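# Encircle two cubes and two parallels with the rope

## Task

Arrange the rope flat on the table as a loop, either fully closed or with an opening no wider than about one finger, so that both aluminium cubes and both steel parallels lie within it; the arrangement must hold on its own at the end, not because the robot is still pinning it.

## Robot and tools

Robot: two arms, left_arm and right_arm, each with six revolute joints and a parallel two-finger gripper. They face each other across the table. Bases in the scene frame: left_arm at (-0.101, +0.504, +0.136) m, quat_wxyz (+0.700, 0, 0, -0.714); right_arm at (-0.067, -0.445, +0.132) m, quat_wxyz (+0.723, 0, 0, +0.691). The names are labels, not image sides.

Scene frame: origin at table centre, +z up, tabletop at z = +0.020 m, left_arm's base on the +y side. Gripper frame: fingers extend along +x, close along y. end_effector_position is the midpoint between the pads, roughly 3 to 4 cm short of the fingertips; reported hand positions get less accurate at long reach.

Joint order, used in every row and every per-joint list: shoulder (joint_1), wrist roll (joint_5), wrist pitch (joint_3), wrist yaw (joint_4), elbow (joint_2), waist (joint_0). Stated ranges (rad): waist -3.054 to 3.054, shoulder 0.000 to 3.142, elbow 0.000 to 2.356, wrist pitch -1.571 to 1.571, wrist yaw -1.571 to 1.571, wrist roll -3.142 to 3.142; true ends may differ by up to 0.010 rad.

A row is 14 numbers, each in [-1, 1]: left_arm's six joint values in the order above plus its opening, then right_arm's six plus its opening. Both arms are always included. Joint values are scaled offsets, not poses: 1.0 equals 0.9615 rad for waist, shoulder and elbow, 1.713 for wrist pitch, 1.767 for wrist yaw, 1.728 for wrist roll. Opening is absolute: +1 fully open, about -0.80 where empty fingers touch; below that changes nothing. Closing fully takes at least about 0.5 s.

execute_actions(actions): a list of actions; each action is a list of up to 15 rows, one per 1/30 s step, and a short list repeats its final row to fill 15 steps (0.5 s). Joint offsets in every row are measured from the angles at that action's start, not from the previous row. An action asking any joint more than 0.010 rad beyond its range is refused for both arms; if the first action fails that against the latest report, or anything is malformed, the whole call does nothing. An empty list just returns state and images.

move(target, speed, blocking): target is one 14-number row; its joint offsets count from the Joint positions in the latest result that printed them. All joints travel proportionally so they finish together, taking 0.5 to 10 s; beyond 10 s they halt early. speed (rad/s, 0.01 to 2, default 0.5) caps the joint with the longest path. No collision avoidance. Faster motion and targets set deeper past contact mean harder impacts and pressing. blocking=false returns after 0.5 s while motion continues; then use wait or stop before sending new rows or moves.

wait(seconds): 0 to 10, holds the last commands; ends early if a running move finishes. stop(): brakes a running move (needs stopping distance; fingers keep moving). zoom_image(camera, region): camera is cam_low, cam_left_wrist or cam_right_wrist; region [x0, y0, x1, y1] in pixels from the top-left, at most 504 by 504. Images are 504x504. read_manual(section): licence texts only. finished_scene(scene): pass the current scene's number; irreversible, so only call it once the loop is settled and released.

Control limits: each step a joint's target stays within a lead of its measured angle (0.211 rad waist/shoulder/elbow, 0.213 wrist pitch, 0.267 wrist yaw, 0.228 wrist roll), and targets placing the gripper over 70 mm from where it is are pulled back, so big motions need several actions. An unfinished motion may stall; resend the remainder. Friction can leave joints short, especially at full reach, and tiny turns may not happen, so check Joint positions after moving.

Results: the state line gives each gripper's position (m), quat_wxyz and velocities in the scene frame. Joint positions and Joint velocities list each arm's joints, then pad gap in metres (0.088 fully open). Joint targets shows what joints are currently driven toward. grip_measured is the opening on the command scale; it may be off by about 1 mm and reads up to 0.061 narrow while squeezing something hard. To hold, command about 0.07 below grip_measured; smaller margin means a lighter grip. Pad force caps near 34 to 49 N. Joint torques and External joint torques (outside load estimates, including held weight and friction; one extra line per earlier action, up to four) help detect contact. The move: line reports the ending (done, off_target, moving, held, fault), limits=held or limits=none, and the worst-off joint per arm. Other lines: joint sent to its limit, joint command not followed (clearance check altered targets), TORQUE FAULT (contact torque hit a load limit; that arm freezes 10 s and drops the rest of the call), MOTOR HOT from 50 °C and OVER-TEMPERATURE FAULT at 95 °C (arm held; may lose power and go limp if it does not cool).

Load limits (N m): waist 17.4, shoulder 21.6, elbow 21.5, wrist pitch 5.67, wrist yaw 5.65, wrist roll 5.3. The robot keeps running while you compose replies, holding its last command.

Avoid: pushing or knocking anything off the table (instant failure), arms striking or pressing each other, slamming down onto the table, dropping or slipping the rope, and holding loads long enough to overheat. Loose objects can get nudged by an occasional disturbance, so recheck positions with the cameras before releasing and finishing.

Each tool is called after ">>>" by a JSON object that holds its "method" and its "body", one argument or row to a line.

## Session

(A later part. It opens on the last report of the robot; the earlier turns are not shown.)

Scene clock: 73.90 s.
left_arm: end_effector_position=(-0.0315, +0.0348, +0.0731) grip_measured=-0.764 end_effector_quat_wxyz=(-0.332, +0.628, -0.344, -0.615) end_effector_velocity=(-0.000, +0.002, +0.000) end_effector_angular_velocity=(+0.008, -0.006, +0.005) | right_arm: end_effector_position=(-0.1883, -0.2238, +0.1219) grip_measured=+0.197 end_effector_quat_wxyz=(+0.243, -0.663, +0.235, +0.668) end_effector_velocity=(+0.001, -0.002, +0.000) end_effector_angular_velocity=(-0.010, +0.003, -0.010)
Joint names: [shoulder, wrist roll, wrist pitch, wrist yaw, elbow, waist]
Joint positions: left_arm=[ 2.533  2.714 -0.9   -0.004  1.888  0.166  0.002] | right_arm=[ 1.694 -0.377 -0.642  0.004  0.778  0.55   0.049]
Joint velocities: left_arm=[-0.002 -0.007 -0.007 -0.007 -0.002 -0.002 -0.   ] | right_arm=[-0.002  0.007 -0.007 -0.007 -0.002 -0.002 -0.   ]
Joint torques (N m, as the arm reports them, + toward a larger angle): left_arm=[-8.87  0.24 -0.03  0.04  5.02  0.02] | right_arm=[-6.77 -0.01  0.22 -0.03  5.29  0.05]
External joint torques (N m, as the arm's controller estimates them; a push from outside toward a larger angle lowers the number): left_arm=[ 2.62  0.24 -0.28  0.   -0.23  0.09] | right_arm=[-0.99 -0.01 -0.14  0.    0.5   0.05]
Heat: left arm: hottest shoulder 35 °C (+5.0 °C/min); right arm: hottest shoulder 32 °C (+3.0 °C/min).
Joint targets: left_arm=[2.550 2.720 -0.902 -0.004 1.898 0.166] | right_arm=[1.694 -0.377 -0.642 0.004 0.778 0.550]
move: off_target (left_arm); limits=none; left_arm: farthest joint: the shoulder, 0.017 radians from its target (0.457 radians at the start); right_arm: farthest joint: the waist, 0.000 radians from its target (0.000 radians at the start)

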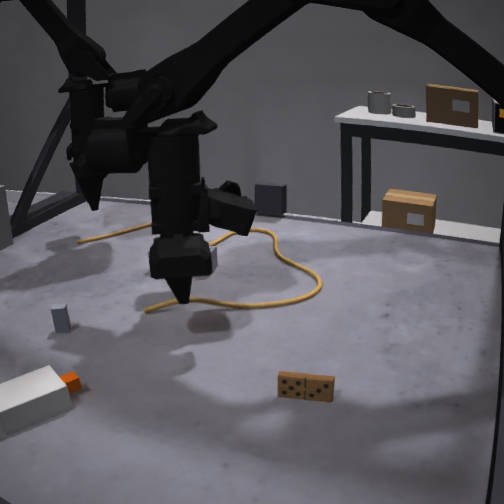

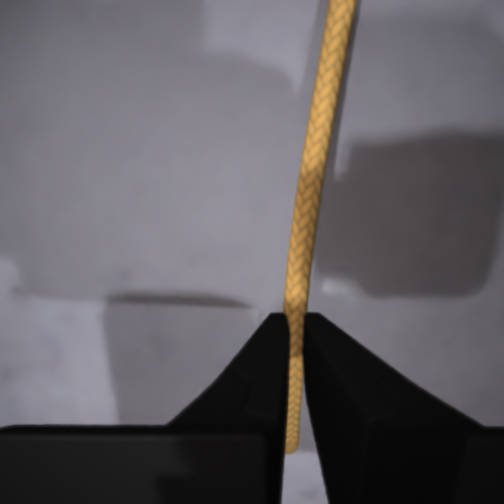

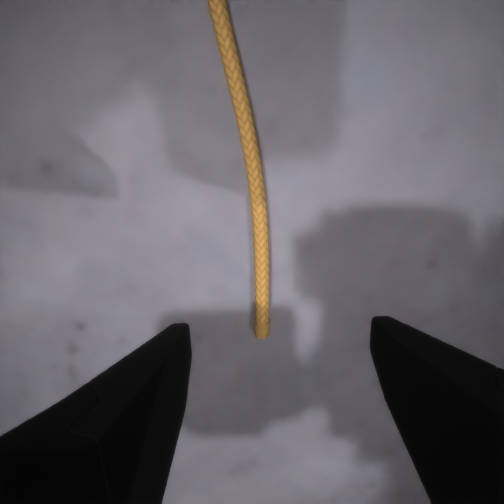

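>>> {"method": "move", "body": {
  "target": [0.035,0,0.01,0,0,0,-0.85,0.247,0,0.154,0,-0.06,0.04,0.2],
  "speed": 0.3
}}

>>> {"method": "move", "body": {
  "target": [0,0,0,0,0,0,-0.3,0,0,0,0,0,0,-0.85]
}}

>>> {"method": "move", "body": {
  "target": [-0.1,0,-0.05,0,0,0,-0.3,-0.055,0,-0.025,0,0,0,-0.85]
}}

>>> {"method": "move", "body": {
  "target": [-1,0,0,0,-1,0,-0.3,0,-0.65,0,0,0,-0.72,-0.85],
  "speed": 0.7
}}

Scene clock: 78.80 s.
left_arm: end_effector_position=(-0.0314, +0.0342, +0.0655) grip_measured=-0.764 end_effector_quat_wxyz=(-0.332, +0.627, -0.344, -0.615) end_effector_velocity=(-0.000, +0.002, +0.001) end_effector_angular_velocity=(+0.008, -0.006, +0.005) | right_arm: end_effector_position=(-0.1985, -0.2241, +0.0606) grip_measured=+0.197 end_effector_quat_wxyz=(+0.228, -0.671, +0.226, +0.669) end_effector_velocity=(+0.001, -0.002, +0.000) end_effector_angular_velocity=(-0.010, +0.003, +0.005)
Joint names: [shoulder, wrist roll, wrist pitch, wrist yaw, elbow, waist]
Joint positions: left_arm=[ 2.55   2.714 -0.885 -0.004  1.888  0.166  0.002] | right_arm=[ 1.919 -0.377 -0.381  0.004  0.73   0.585  0.049]
Joint velocities: left_arm=[-0.002 -0.007 -0.007 -0.007 -0.002 -0.002 -0.   ] | right_arm=[-0.002 -0.007 -0.007 -0.007 -0.002 -0.002 -0.   ]
Joint torques (N m, as the arm reports them, + toward a larger angle): left_arm=[-8.88  0.    0.17  0.04  3.97  0.03] | right_arm=[-6.04 -0.01  0.39 -0.03  2.6   0.32]
External joint torques (N m, as the arm's controller estimates them; a push from outside toward a larger angle lowers the number): left_arm=[ 2.73  0.   -0.1   0.01 -1.3   0.03] | right_arm=[ 0.3  -0.01  0.06  0.   -1.04  0.32]
Heat: left arm: hottest shoulder 36 °C (+6.0 °C/min); right arm: hottest shoulder 32 °C (+2.0 °C/min).
Joint targets: left_arm=[2.567 2.714 -0.883 -0.004 1.888 0.166] | right_arm=[1.931 -0.377 -0.378 0.004 0.720 0.588]
move: off_target (left_arm, right_arm); limits=none; left_arm: farthest joint: the shoulder, 0.016 radians from its target (0.033 radians at the start); right_arm: farthest joint: the shoulder, 0.012 radians from its target (0.238 radians at the start)

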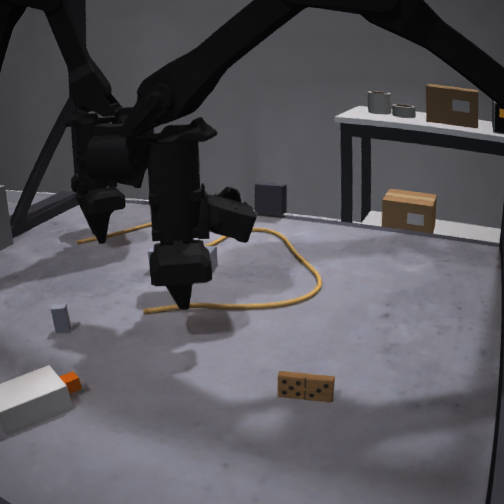

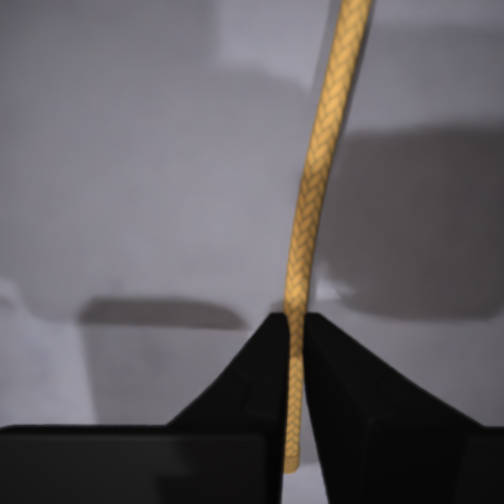

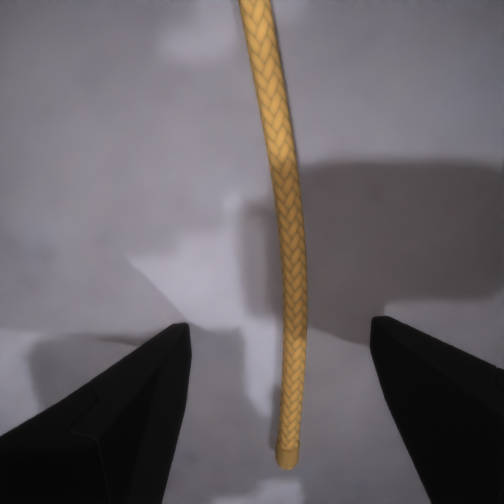

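Scene clock: 79.43 s.
left_arm: end_effector_position=(-0.0314, +0.0342, +0.0655) grip_measured=-0.305 end_effector_quat_wxyz=(-0.332, +0.627, -0.344, -0.615) end_effector_velocity=(-0.001, +0.003, -0.001) end_effector_angular_velocity=(+0.013, -0.006, -0.010) | right_arm: end_effector_position=(-0.1985, -0.2241, +0.0607) grip_measured=-0.743 end_effector_quat_wxyz=(+0.228, -0.671, +0.226, +0.669) end_effector_velocity=(+0.002, -0.001, +0.000) end_effector_angular_velocity=(-0.010, +0.003, -0.000)
Joint names: [shoulder, wrist roll, wrist pitch, wrist yaw, elbow, waist]
Joint positions: left_arm=[ 2.55   2.714 -0.885 -0.004  1.888  0.166  0.024] | right_arm=[ 1.919 -0.377 -0.381  0.004  0.73   0.585  0.003]
Joint velocities: left_arm=[-0.002  0.007 -0.007 -0.007 -0.007 -0.002  0.001] | right_arm=[-0.002 -0.007 -0.007 -0.007 -0.002 -0.007 -0.   ]
Joint torques (N m, as the arm reports them, + toward a larger angle): left_arm=[-10.89   0.     0.08   0.04   4.     0.02] | right_arm=[-7.44 -0.01  0.24 -0.03  3.8   0.06]
External joint torques (N m, as the arm's controller estimates them; a push from outside toward a larger angle lowers the number): left_arm=[ 0.69  0.   -0.18  0.   -1.24  0.03] | right_arm=[-1.09 -0.01 -0.09 -0.01  0.17  0.09]
Heat: left arm: hottest shoulder 36 °C (+6.1 °C/min); right arm: hottest shoulder 32 °C (+2.0 °C/min).
Joint targets: left_arm=[2.550 2.714 -0.885 -0.004 1.888 0.166] | right_arm=[1.919 -0.377 -0.381 0.004 0.730 0.585]
move: done; limits=none; left_arm: farthest joint: the waist, 0.000 radians from its target (0.000 radians at the start); right_arm: farthest joint: the waist, 0.000 radians from its target (0.000 radians at the start)

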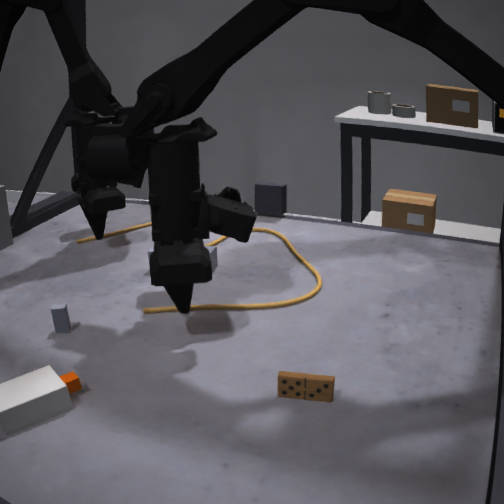

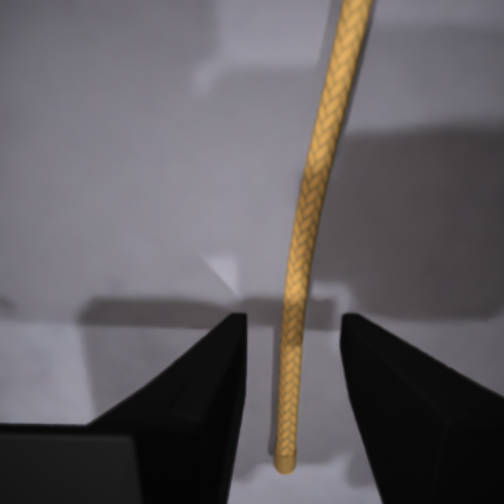

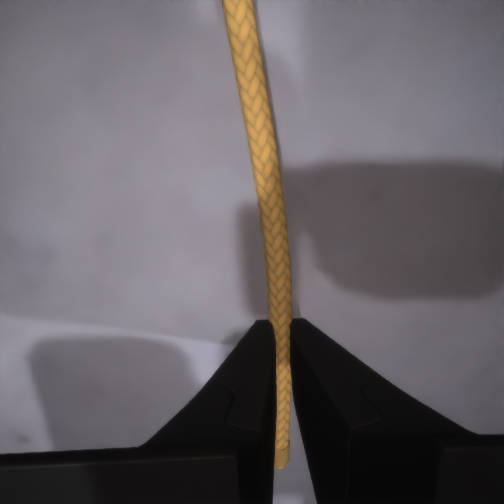

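Scene clock: 80.33 s.
left_arm: end_effector_position=(-0.0321, +0.0392, +0.1039) grip_measured=-0.304 end_effector_quat_wxyz=(-0.331, +0.628, -0.344, -0.614) end_effector_velocity=(-0.001, +0.005, +0.000) end_effector_angular_velocity=(+0.023, -0.004, +0.005) | right_arm: end_effector_position=(-0.1980, -0.2248, +0.0716) grip_measured=-0.743 end_effector_quat_wxyz=(+0.230, -0.669, +0.224, +0.670) end_effector_velocity=(-0.001, +0.001, +0.000) end_effector_angular_velocity=(+0.003, +0.010, +0.005)
Joint names: [shoulder, wrist roll, wrist pitch, wrist yaw, elbow, waist]
Joint positions: left_arm=[ 2.465  2.714 -0.969 -0.004  1.888  0.166  0.024] | right_arm=[ 1.873 -0.377 -0.421  0.004  0.73   0.585  0.003]
Joint velocities: left_arm=[-0.002 -0.007 -0.022 -0.007 -0.002 -0.002 -0.   ] | right_arm=[-0.002 -0.007  0.007 -0.007 -0.002 -0.002 -0.   ]
Joint torques (N m, as the arm reports them, + toward a larger angle): left_arm=[-11.96   0.01  -0.02   0.03   4.17   0.03] | right_arm=[-8.08 -0.01  0.   -0.03  4.19  0.05]
External joint torques (N m, as the arm's controller estimates them; a push from outside toward a larger angle lowers the number): left_arm=[-0.52  0.01 -0.3   0.   -1.28  0.04] | right_arm=[-1.88 -0.01 -0.35  0.    0.32  0.05]
Heat: left arm: hottest shoulder 36 °C (+6.1 °C/min); right arm: hottest shoulder 32 °C (+2.0 °C/min).
Joint targets: left_arm=[2.454 2.714 -0.971 -0.004 1.888 0.166] | right_arm=[1.866 -0.377 -0.424 0.004 0.730 0.585]
move: off_target (left_arm); limits=none; left_arm: farthest joint: the shoulder, 0.011 radians from its target (0.096 radians at the start); right_arm: farthest joint: the shoulder, 0.007 radians from its target (0.053 radians at the start)

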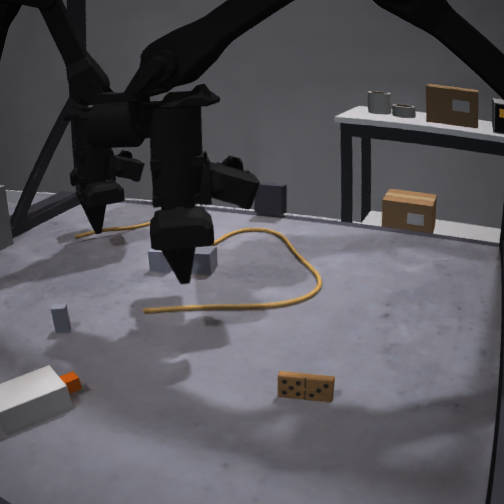

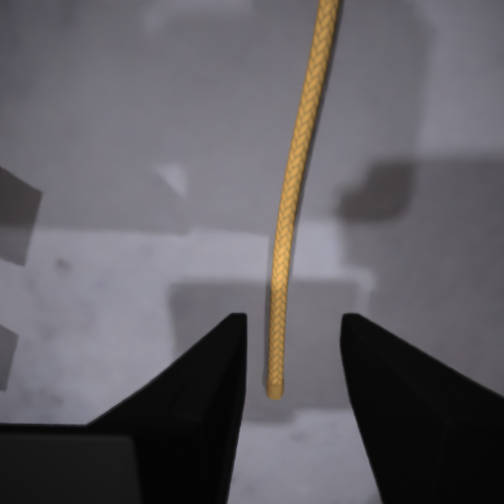

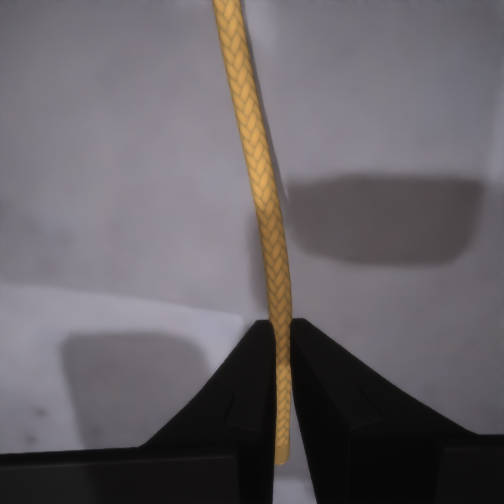

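Scene clock: 82.63 s.
left_arm: end_effector_position=(-0.0644, +0.2574, +0.2028) grip_measured=-0.304 end_effector_quat_wxyz=(-0.331, +0.628, -0.345, -0.614) end_effector_velocity=(+0.000, +0.002, -0.000) end_effector_angular_velocity=(+0.008, -0.006, +0.020) | right_arm: end_effector_position=(-0.0282, -0.1917, +0.0716) grip_measured=-0.743 end_effector_quat_wxyz=(+0.081, -0.704, +0.076, +0.701) end_effector_velocity=(+0.000, -0.002, +0.000) end_effector_angular_velocity=(-0.006, +0.008, -0.015)
Joint names: [shoulder, wrist roll, wrist pitch, wrist yaw, elbow, waist]
Joint positions: left_arm=[ 1.511  2.714 -0.969 -0.004  0.938  0.166  0.024] | right_arm=[ 1.873 -1.498 -0.421  0.004  0.73  -0.104  0.003]
Joint velocities: left_arm=[-0.002 -0.022 -0.007 -0.007 -0.002 -0.002 -0.   ] | right_arm=[-0.002  0.007 -0.007 -0.007 -0.002 -0.007  0.   ]
Joint torques (N m, as the arm reports them, + toward a larger angle): left_arm=[-5.29  0.01  0.16  0.03  2.99  0.03] | right_arm=[-7.25 -0.11  0.15 -0.06  4.12 -0.13]
External joint torques (N m, as the arm's controller estimates them; a push from outside toward a larger angle lowers the number): left_arm=[-0.3   0.01 -0.12  0.   -2.48  0.04] | right_arm=[-1.09 -0.12 -0.14  0.    0.32 -0.13]
Heat: left arm: hottest shoulder 36 °C (+6.1 °C/min); right arm: hottest shoulder 31 °C (+1.0 °C/min).
Joint targets: left_arm=[1.503 2.714 -0.969 -0.004 0.927 0.166] | right_arm=[1.873 -1.501 -0.421 0.004 0.730 -0.107]
move: off_target (left_arm); limits=none; left_arm: farthest joint: the elbow, 0.012 radians from its target (0.962 radians at the start); right_arm: farthest joint: the waist, 0.003 radians from its target (0.692 radians at the start)

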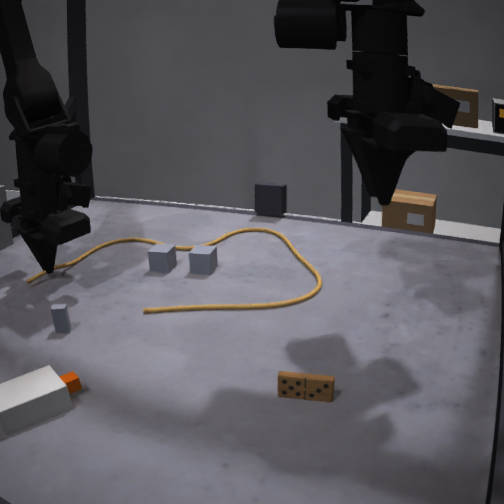

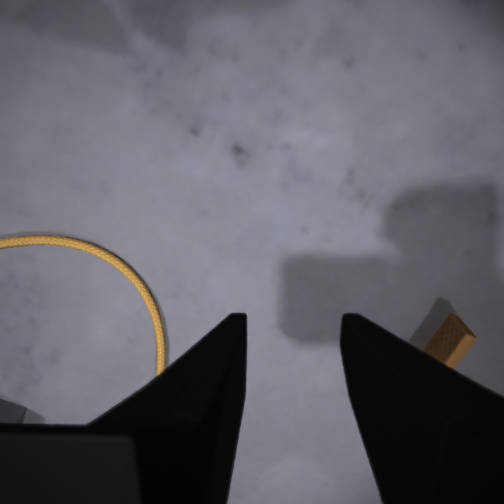

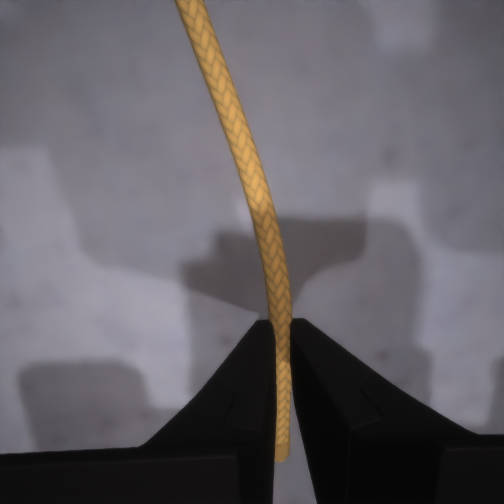

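>>> {"method": "move", "body": {
  "target": [-0.3,0,0,0,0,0,-0.3,0.49,-0.6,-0.24,0,0.905,0.08,-0.85],
  "speed": 0.7
}}

>>> {"method": "move", "body": {
  "target": [0,0,0,0,0,0,-0.3,0.16,0,-0.08,0,0.3,-0.015,-0.85],
  "speed": 0.4
}}

Scene clock: 87.30 s.
left_arm: end_effector_position=(-0.0643, +0.2563, +0.2678) grip_measured=-0.304 end_effector_quat_wxyz=(-0.247, +0.681, -0.420, -0.547) end_effector_velocity=(-0.002, +0.002, -0.001) end_effector_angular_velocity=(+0.006, +0.010, +0.002) | right_arm: end_effector_position=(-0.0344, -0.0220, +0.0896) grip_measured=-0.743 end_effector_quat_wxyz=(+0.302, +0.641, +0.304, -0.637) end_effector_velocity=(-0.002, +0.001, +0.000) end_effector_angular_velocity=(+0.009, +0.021, +0.020)
Joint names: [shoulder, wrist roll, wrist pitch, wrist yaw, elbow, waist]
Joint positions: left_arm=[ 1.229  2.714 -0.969 -0.004  0.938  0.166  0.024] | right_arm=[ 2.327 -2.532 -0.829  0.004  1.591 -0.03   0.003]
Joint velocities: left_arm=[-0.002 -0.007 -0.007  0.007 -0.002 -0.002 -0.   ] | right_arm=[-0.002 -0.022  0.007 -0.022 -0.002 -0.002 -0.   ]
Joint torques (N m, as the arm reports them, + toward a larger angle): left_arm=[-3.79  0.    0.53  0.03  4.87  0.02] | right_arm=[-10.39  -0.1   -0.13  -0.03   7.03   0.29]
External joint torques (N m, as the arm's controller estimates them; a push from outside toward a larger angle lowers the number): left_arm=[-0.12  0.01 -0.24  0.   -1.37  0.02] | right_arm=[ 0.16 -0.1  -0.37  0.    1.86  0.27]
Heat: left arm: hottest shoulder 36 °C (+6.0 °C/min); right arm: hottest shoulder 31 °C (+1.0 °C/min).
Joint targets: left_arm=[1.223 2.714 -0.969 -0.004 0.938 0.166] | right_arm=[2.344 -2.534 -0.832 0.004 1.600 -0.027]
move: off_target (right_arm); limits=none; left_arm: farthest joint: the shoulder, 0.007 radians from its target (0.288 radians at the start); right_arm: farthest joint: the shoulder, 0.017 radians from its target (0.471 radians at the start)

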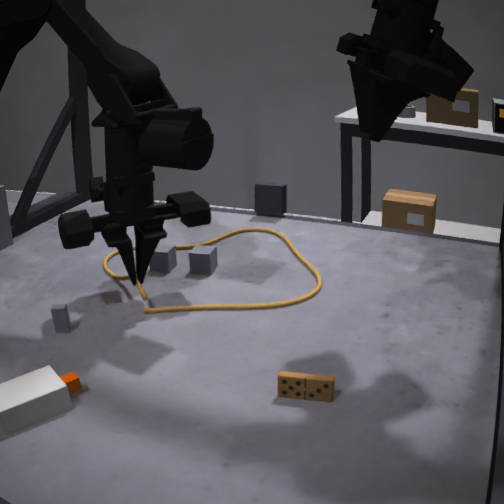

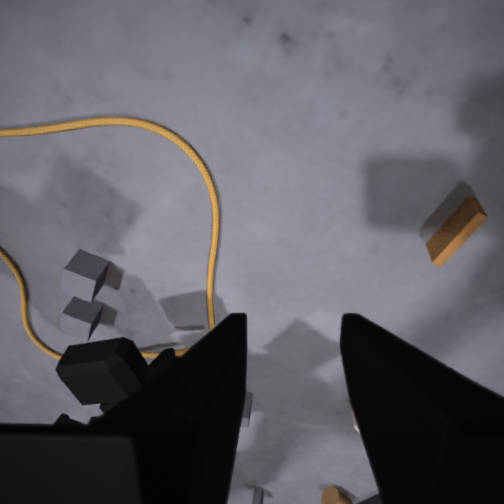

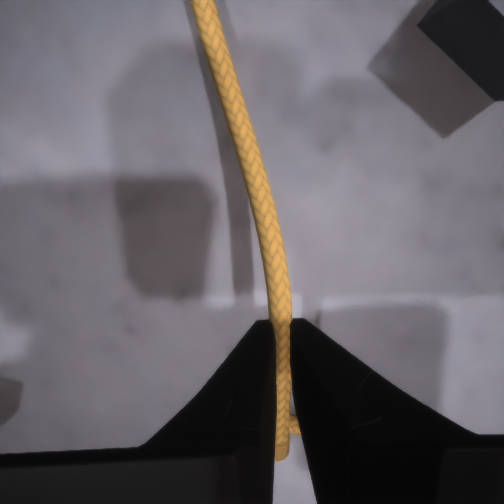

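Scene clock: 88.60 s.
left_arm: end_effector_position=(-0.0643, +0.2563, +0.2678) grip_measured=-0.304 end_effector_quat_wxyz=(-0.247, +0.681, -0.420, -0.547) end_effector_velocity=(+0.000, +0.003, -0.002) end_effector_angular_velocity=(+0.012, +0.002, +0.021) | right_arm: end_effector_position=(-0.0258, +0.0188, +0.0966) grip_measured=-0.743 end_effector_quat_wxyz=(+0.295, +0.645, +0.303, -0.637) end_effector_velocity=(-0.002, -0.002, +0.000) end_effector_angular_velocity=(-0.007, +0.008, -0.005)
Joint names: [shoulder, wrist roll, wrist pitch, wrist yaw, elbow, waist]
Joint positions: left_arm=[ 1.229  2.714 -0.969 -0.004  0.938  0.166  0.024] | right_arm=[ 2.462 -2.532 -0.963  0.004  1.87  -0.042  0.003]
Joint velocities: left_arm=[-0.002 -0.022 -0.007 -0.007 -0.007 -0.002  0.   ] | right_arm=[-0.002  0.007 -0.007 -0.007 -0.002  0.002  0.   ]
Joint torques (N m, as the arm reports them, + toward a larger angle): left_arm=[-3.02 -0.01  0.53  0.03  4.86  0.03] | right_arm=[-11.44  -0.01  -0.11  -0.03   7.52  -0.2 ]
External joint torques (N m, as the arm's controller estimates them; a push from outside toward a larger angle lowers the number): left_arm=[ 0.6   0.   -0.22  0.   -1.29  0.03] | right_arm=[ 0.21 -0.01 -0.37  0.01  2.   -0.29]
Heat: left arm: hottest shoulder 36 °C (+5.1 °C/min); right arm: hottest shoulder 32 °C (+2.0 °C/min).
Joint targets: left_arm=[1.229 2.714 -0.969 -0.004 0.938 0.166] | right_arm=[2.480 -2.532 -0.966 0.004 1.879 -0.044]
move: off_target (right_arm); limits=none; left_arm: farthest joint: the waist, 0.000 radians from its target (0.000 radians at the start); right_arm: farthest joint: the shoulder, 0.019 radians from its target (0.154 radians at the start)

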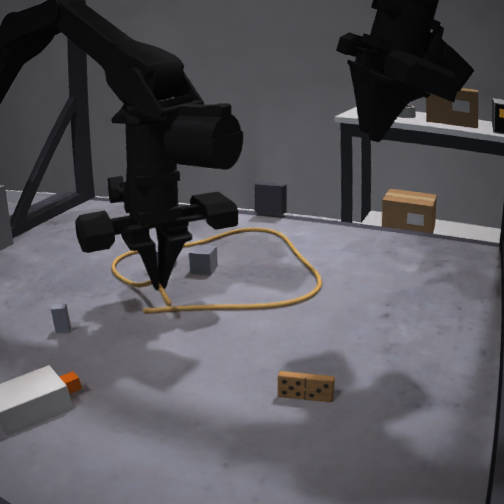

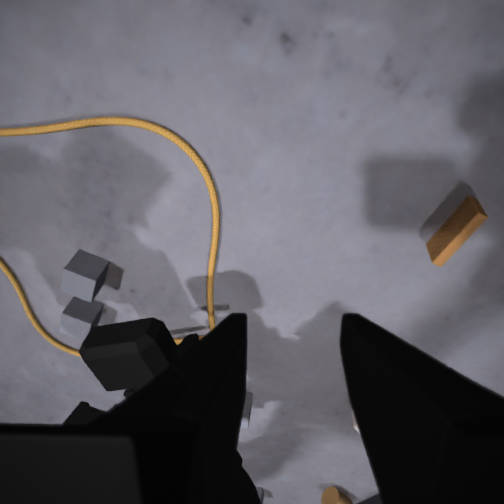

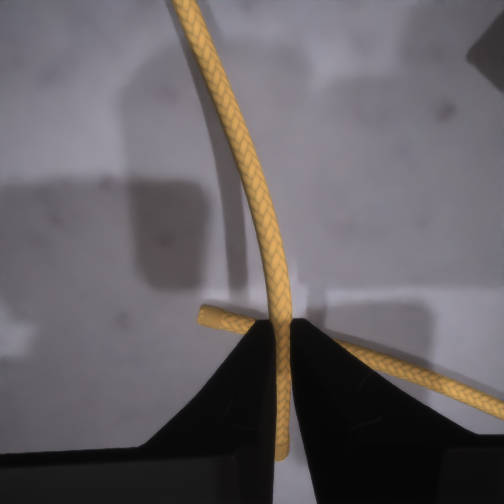

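>>> {"method": "move", "body": {
  "target": [0,0,0,0,0,0,-0.3,0.055,0,0.02,0,0,0,-0.85],
  "speed": 0.2
}}

>>> {"method": "move", "body": {
  "target": [0,0,0,0,0,0,-0.3,0,0,0,0,0,0,-0.3]
}}

>>> {"method": "move", "body": {
  "target": [0,0,0,0,0,0,-0.3,-0.12,0,-0.06,0,0,0,-0.3]
}}

>>> {"method": "move", "body": {
  "target": [0,0,0,0,0,0,-0.3,-0.245,0.55,0.09,0,-0.42,-0.282,0.2],
  "speed": 1
}}

Scene clock: 93.40 s.
left_arm: end_effector_position=(-0.0643, +0.2563, +0.2678) grip_measured=-0.304 end_effector_quat_wxyz=(-0.247, +0.681, -0.420, -0.547) end_effector_velocity=(-0.003, +0.006, -0.003) end_effector_angular_velocity=(+0.025, +0.013, +0.002) | right_arm: end_effector_position=(-0.0257, +0.0205, +0.0808) grip_measured=-0.743 end_effector_quat_wxyz=(+0.296, +0.644, +0.302, -0.637) end_effector_velocity=(-0.002, +0.001, +0.001) end_effector_angular_velocity=(+0.008, +0.007, -0.019)
Joint names: [shoulder, wrist roll, wrist pitch, wrist yaw, elbow, waist]
Joint positions: left_arm=[ 1.229  2.714 -0.969 -0.004  0.938  0.166  0.024] | right_arm=[ 2.498 -2.532 -0.932  0.004  1.87  -0.042  0.003]
Joint velocities: left_arm=[-0.002 -0.007 -0.022  0.007 -0.007 -0.002  0.   ] | right_arm=[-0.002  0.022  0.007 -0.007 -0.002  0.002 -0.   ]
Joint torques (N m, as the arm reports them, + toward a larger angle): left_arm=[-3.02  0.    0.53  0.04  4.86  0.04] | right_arm=[-11.81  -0.02   0.27  -0.03   6.1    0.07]
External joint torques (N m, as the arm's controller estimates them; a push from outside toward a larger angle lowers the number): left_arm=[ 0.62  0.01 -0.22  0.   -1.32  0.05] | right_arm=[ 0.07 -0.02 -0.01  0.01  0.57 -0.03]
Heat: left arm: hottest shoulder 35 °C (+3.0 °C/min); right arm: hottest shoulder 32 °C (+2.0 °C/min).
Joint targets: left_arm=[1.229 2.714 -0.969 -0.004 0.938 0.166] | right_arm=[2.515 -2.532 -0.929 0.004 1.870 -0.042]
move: off_target (right_arm); limits=none; left_arm: farthest joint: the waist, 0.000 radians from its target (0.000 radians at the start); right_arm: farthest joint: the shoulder, 0.017 radians from its target (0.053 radians at the start)

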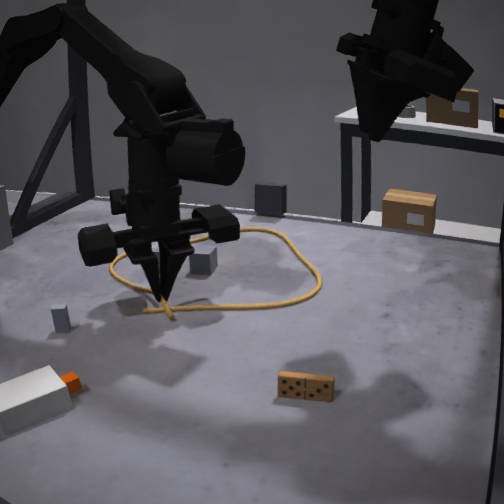

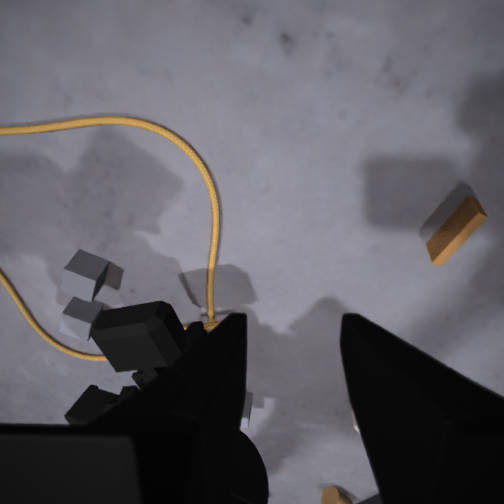

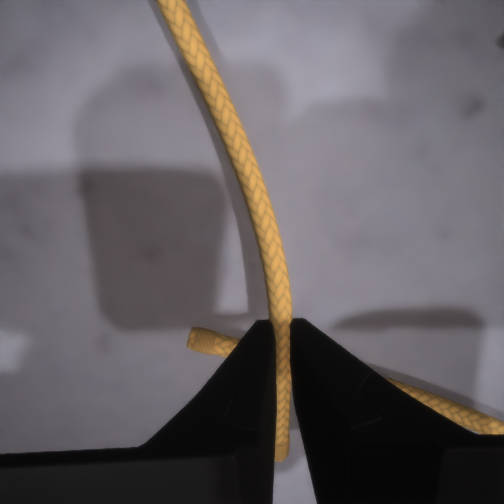

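Scene clock: 94.03 s.
left_arm: end_effector_position=(-0.0643, +0.2563, +0.2678) grip_measured=-0.304 end_effector_quat_wxyz=(-0.247, +0.681, -0.420, -0.547) end_effector_velocity=(+0.003, +0.006, -0.002) end_effector_angular_velocity=(+0.024, -0.011, +0.030) | right_arm: end_effector_position=(-0.0257, +0.0205, +0.0808) grip_measured=-0.304 end_effector_quat_wxyz=(+0.296, +0.644, +0.302, -0.637) end_effector_velocity=(-0.002, -0.002, +0.000) end_effector_angular_velocity=(-0.005, +0.022, +0.020)
Joint names: [shoulder, wrist roll, wrist pitch, wrist yaw, elbow, waist]
Joint positions: left_arm=[ 1.229  2.714 -0.969 -0.004  0.938  0.166  0.024] | right_arm=[ 2.498 -2.532 -0.932  0.004  1.87  -0.042  0.024]
Joint velocities: left_arm=[-0.002 -0.022 -0.022 -0.022 -0.002  0.002 -0.   ] | right_arm=[-0.002 -0.022 -0.007 -0.022 -0.002 -0.002  0.001]
Joint torques (N m, as the arm reports them, + toward a larger angle): left_arm=[-3.02 -0.01  0.53  0.03  4.86  0.02] | right_arm=[-13.82  -0.01   0.08  -0.03   6.14   0.06]
External joint torques (N m, as the arm's controller estimates them; a push from outside toward a larger angle lowers the number): left_arm=[ 0.63  0.   -0.23  0.01 -1.35  0.  ] | right_arm=[-2.03 -0.01 -0.16  0.    0.69  0.03]
Heat: left arm: hottest shoulder 35 °C (+3.0 °C/min); right arm: hottest shoulder 32 °C (+2.0 °C/min).
Joint targets: left_arm=[1.229 2.714 -0.969 -0.004 0.938 0.166] | right_arm=[2.498 -2.532 -0.932 0.004 1.870 -0.042]
move: done; limits=none; left_arm: farthest joint: the waist, 0.000 radians from its target (0.000 radians at the start); right_arm: farthest joint: the waist, 0.000 radians from its target (0.000 radians at the start)

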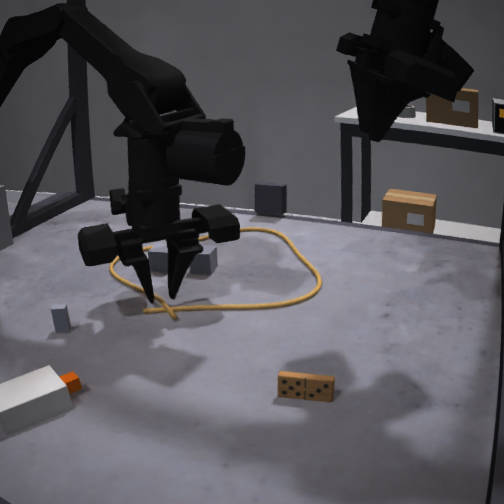

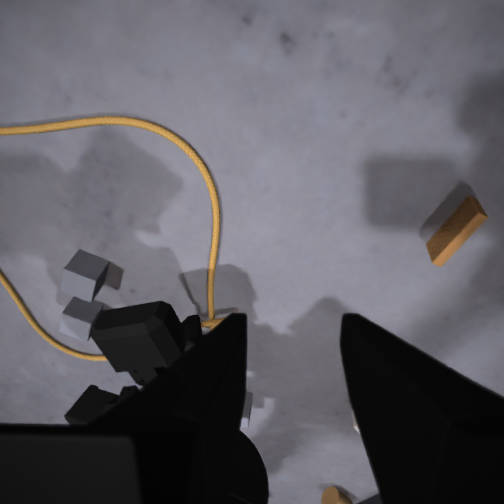

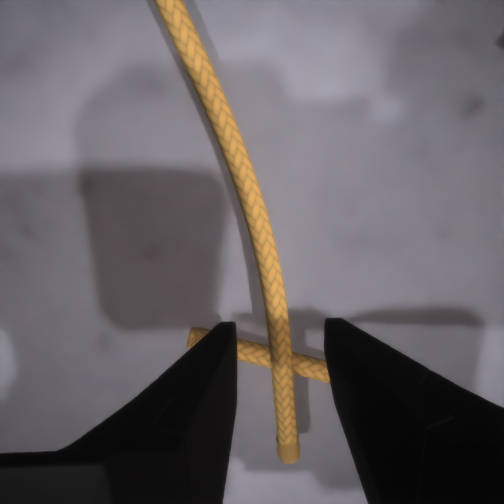

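Scene clock: 94.97 s.
left_arm: end_effector_position=(-0.0643, +0.2563, +0.2678) grip_measured=-0.304 end_effector_quat_wxyz=(-0.247, +0.681, -0.420, -0.547) end_effector_velocity=(-0.002, -0.001, +0.000) end_effector_angular_velocity=(-0.009, +0.008, +0.002) | right_arm: end_effector_position=(-0.0263, +0.0132, +0.1297) grip_measured=-0.303 end_effector_quat_wxyz=(+0.293, +0.646, +0.305, -0.635) end_effector_velocity=(+0.002, -0.005, +0.000) end_effector_angular_velocity=(-0.023, -0.006, +0.005)
Joint names: [shoulder, wrist roll, wrist pitch, wrist yaw, elbow, waist]
Joint positions: left_arm=[ 1.229  2.714 -0.969 -0.004  0.938  0.166  0.024] | right_arm=[ 2.387 -2.532 -1.031  0.004  1.87  -0.042  0.024]
Joint velocities: left_arm=[-0.002 -0.007  0.007  0.007 -0.002 -0.002 -0.   ] | right_arm=[-0.002 -0.007 -0.022  0.007 -0.002 -0.002 -0.   ]
Joint torques (N m, as the arm reports them, + toward a larger angle): left_arm=[-3.02 -0.01  0.53  0.04  4.87  0.03] | right_arm=[-14.14  -0.01  -0.08  -0.03   6.35   0.06]
External joint torques (N m, as the arm's controller estimates them; a push from outside toward a larger angle lowers the number): left_arm=[ 0.63  0.   -0.23  0.   -1.34  0.04] | right_arm=[-2.75 -0.01 -0.33 -0.01  0.74  0.07]
Heat: left arm: hottest shoulder 35 °C (+2.0 °C/min); right arm: hottest shoulder 33 °C (+3.0 °C/min).
Joint targets: left_arm=[1.229 2.714 -0.969 -0.004 0.938 0.166] | right_arm=[2.382 -2.532 -1.034 0.004 1.870 -0.042]
move: done; limits=none; left_arm: farthest joint: the waist, 0.000 radians from its target (0.000 radians at the start); right_arm: farthest joint: the shoulder, 0.004 radians from its target (0.115 radians at the start)

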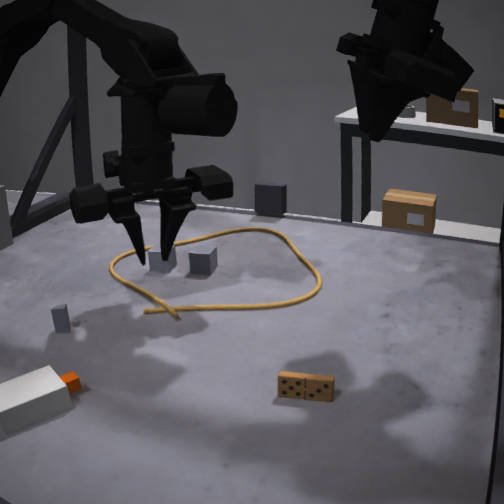

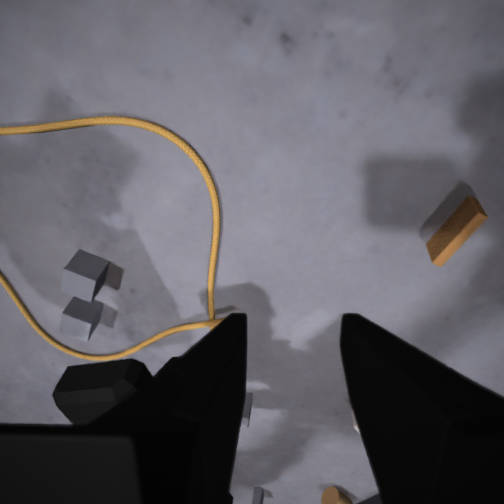

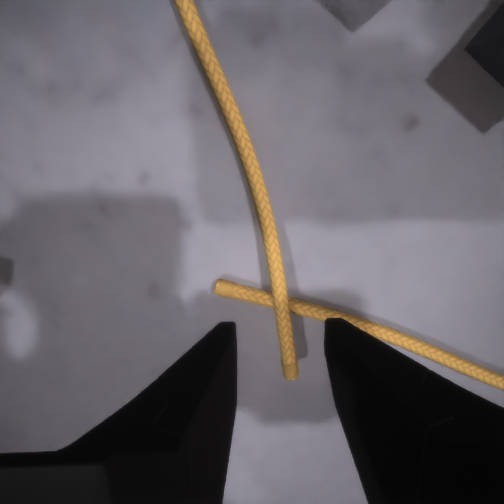

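Scene clock: 96.70 s.
left_arm: end_effector_position=(-0.0643, +0.2563, +0.2678) grip_measured=-0.304 end_effector_quat_wxyz=(-0.247, +0.681, -0.420, -0.547) end_effector_velocity=(+0.002, +0.007, -0.003) end_effector_angular_velocity=(+0.030, -0.019, -0.003) | right_arm: end_effector_position=(+0.0719, -0.0733, +0.1294) grip_measured=+0.197 end_effector_quat_wxyz=(+0.124, -0.699, +0.118, +0.695) end_effector_velocity=(-0.001, -0.002, +0.000) end_effector_angular_velocity=(-0.004, +0.009, +0.005)
Joint names: [shoulder, wrist roll, wrist pitch, wrist yaw, elbow, waist]
Joint positions: left_arm=[ 1.229  2.714 -0.969 -0.004  0.938  0.166  0.024] | right_arm=[ 2.16  -1.584 -0.88   0.004  1.478 -0.311  0.049]
Joint velocities: left_arm=[-0.002  0.007 -0.022 -0.022 -0.007 -0.002 -0.   ] | right_arm=[-0.002 -0.007 -0.007 -0.007 -0.002 -0.002 -0.   ]
Joint torques (N m, as the arm reports them, + toward a larger angle): left_arm=[-3.03  0.    0.53  0.03  4.86  0.04] | right_arm=[-12.56   0.07   0.32  -0.06   4.27  -0.15]
External joint torques (N m, as the arm's controller estimates them; a push from outside toward a larger angle lowers the number): left_arm=[ 0.61  0.   -0.2   0.01 -1.28  0.02] | right_arm=[-2.76  0.07  0.03  0.   -1.13 -0.2 ]
Heat: left arm: hottest shoulder 35 °C (+2.0 °C/min); right arm: hottest shoulder 33 °C (+3.0 °C/min).
Joint targets: left_arm=[1.229 2.714 -0.969 -0.004 0.938 0.166] | right_arm=[2.151 -1.581 -0.878 0.004 1.466 -0.313]
move: off_target (right_arm); limits=none; left_arm: farthest joint: the waist, 0.000 radians from its target (0.000 radians at the start); right_arm: farthest joint: the elbow, 0.012 radians from its target (0.404 radians at the start)

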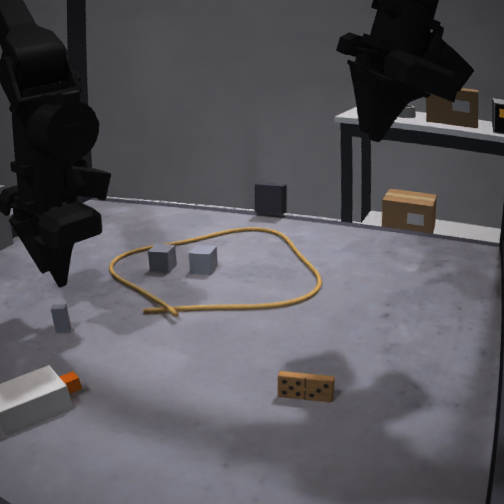

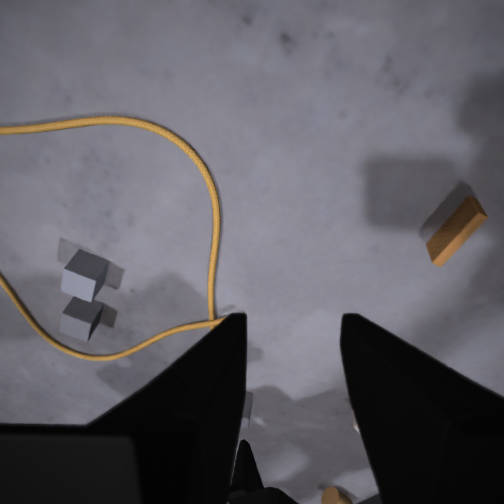

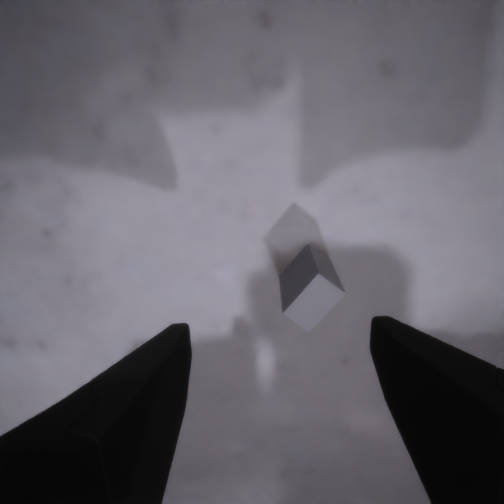

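>>> {"method": "move", "body": {
  "target": [0,0,0,0,0,0,-0.3,0.06,0.4,0.035,0,0,-0.018,0.2],
  "speed": 1
}}

>>> {"method": "move", "body": {
  "target": [0,0,0,0,0,0,-0.3,0.112,0,0.05,0,0,0,0.2],
  "speed": 0.3
}}

Scene clock: 101.23 s.
left_arm: end_effector_position=(-0.0643, +0.2563, +0.2678) grip_measured=-0.304 end_effector_quat_wxyz=(-0.247, +0.681, -0.420, -0.547) end_effector_velocity=(+0.000, +0.001, +0.001) end_effector_angular_velocity=(+0.003, -0.004, +0.007) | right_arm: end_effector_position=(+0.0801, -0.0681, +0.1140) grip_measured=+0.197 end_effector_quat_wxyz=(+0.362, -0.613, +0.344, +0.613) end_effector_velocity=(-0.001, -0.002, +0.000) end_effector_angular_velocity=(-0.004, +0.010, -0.010)
Joint names: [shoulder, wrist roll, wrist pitch, wrist yaw, elbow, waist]
Joint positions: left_arm=[ 1.229  2.714 -0.969 -0.004  0.938  0.166  0.024] | right_arm=[ 2.201 -0.896 -0.823  0.004  1.478 -0.325  0.049]
Joint velocities: left_arm=[-0.002 -0.007 -0.007 -0.007  0.002 -0.002 -0.   ] | right_arm=[-0.002  0.007 -0.007 -0.007 -0.002 -0.002 -0.   ]
Joint torques (N m, as the arm reports them, + toward a larger angle): left_arm=[-3.02 -0.01  0.53  0.04  4.86  0.02] | right_arm=[-9.78  0.11  0.39 -0.05  5.98 -0.18]
External joint torques (N m, as the arm's controller estimates them; a push from outside toward a larger angle lowers the number): left_arm=[ 0.67  0.01 -0.26  0.01 -1.43  0.02] | right_arm=[ 0.3   0.1   0.02  0.    0.59 -0.18]
Heat: left arm: hottest shoulder 34 °C (+0.0 °C/min); right arm: hottest shoulder 34 °C (+4.0 °C/min).
Joint targets: left_arm=[1.229 2.714 -0.969 -0.004 0.938 0.166] | right_arm=[2.217 -0.893 -0.820 0.004 1.479 -0.328]
move: off_target (right_arm); limits=none; left_arm: farthest joint: the waist, 0.000 radians from its target (0.000 radians at the start); right_arm: farthest joint: the shoulder, 0.017 radians from its target (0.058 radians at the start)

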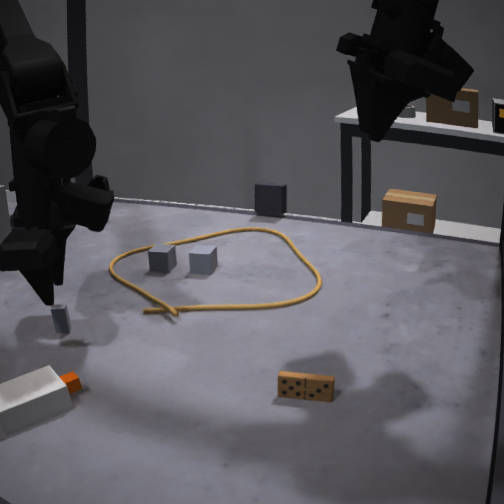

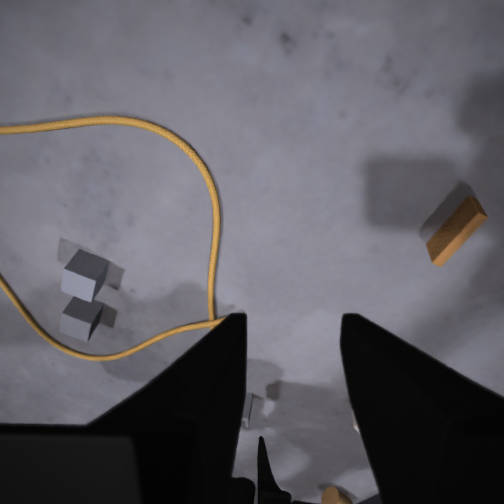

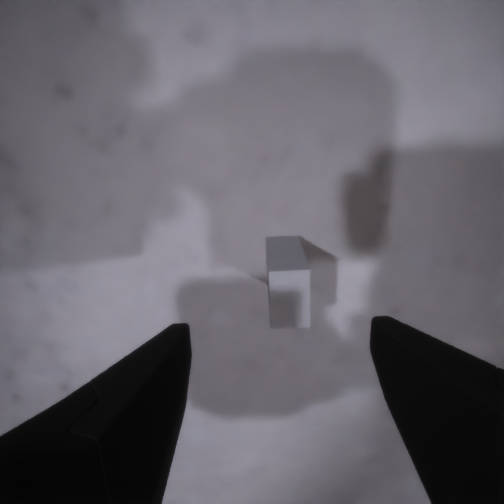

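Scene clock: 102.17 s.
left_arm: end_effector_position=(-0.0643, +0.2563, +0.2678) grip_measured=-0.304 end_effector_quat_wxyz=(-0.247, +0.681, -0.420, -0.547) end_effector_velocity=(+0.000, +0.002, +0.000) end_effector_angular_velocity=(+0.003, -0.004, +0.007) | right_arm: end_effector_position=(+0.0820, -0.0631, +0.0789) grip_measured=+0.197 end_effector_quat_wxyz=(+0.359, -0.613, +0.347, +0.612) end_effector_velocity=(-0.000, -0.000, +0.001) end_effector_angular_velocity=(+0.000, +0.007, +0.020)
Joint names: [shoulder, wrist roll, wrist pitch, wrist yaw, elbow, waist]
Joint positions: left_arm=[ 1.229  2.714 -0.969 -0.004  0.938  0.166  0.024] | right_arm=[ 2.292 -0.896 -0.74   0.004  1.478 -0.325  0.049]
Joint velocities: left_arm=[-0.007 -0.007 -0.007 -0.007 -0.002 -0.002  0.   ] | right_arm=[-0.002 -0.022 -0.007 -0.007  0.002 -0.002 -0.   ]
Joint torques (N m, as the arm reports them, + toward a larger angle): left_arm=[-3.01 -0.01  0.53  0.03  4.86  0.02] | right_arm=[-10.03  -0.01   0.35  -0.06   5.68   0.05]
External joint torques (N m, as the arm's controller estimates them; a push from outside toward a larger angle lowers the number): left_arm=[ 0.68  0.   -0.23  0.   -1.37  0.05] | right_arm=[ 0.31 -0.02  0.01 -0.01  0.57  0.05]
Heat: left arm: hottest shoulder 34 °C (-1.0 °C/min); right arm: hottest shoulder 34 °C (+4.0 °C/min).
Joint targets: left_arm=[1.229 2.714 -0.969 -0.004 0.938 0.166] | right_arm=[2.309 -0.896 -0.737 0.004 1.478 -0.325]
move: off_target (right_arm); limits=none; left_arm: farthest joint: the waist, 0.000 radians from its target (0.000 radians at the start); right_arm: farthest joint: the shoulder, 0.016 radians from its target (0.108 radians at the start)

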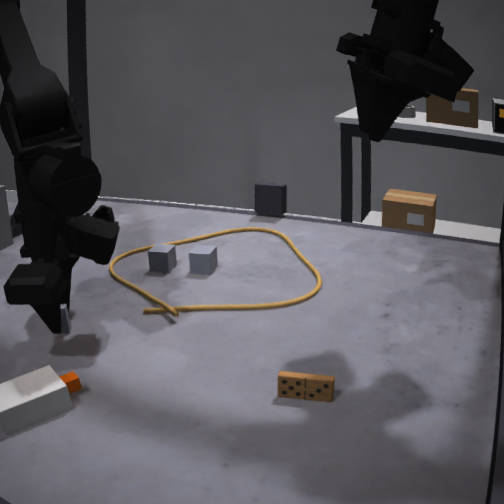

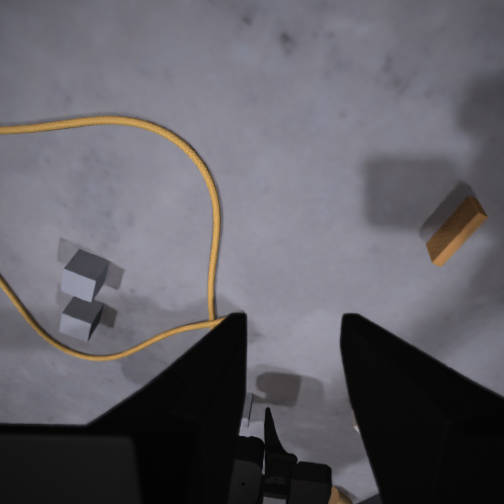

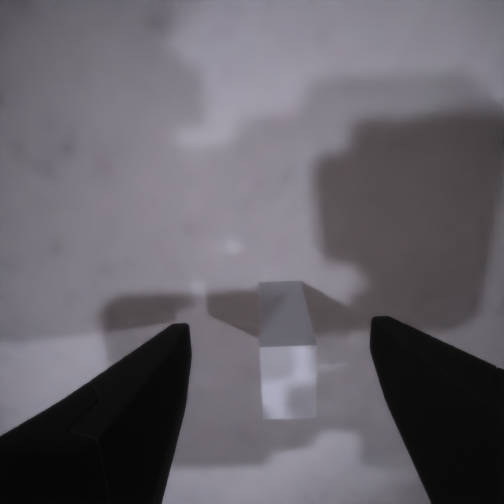

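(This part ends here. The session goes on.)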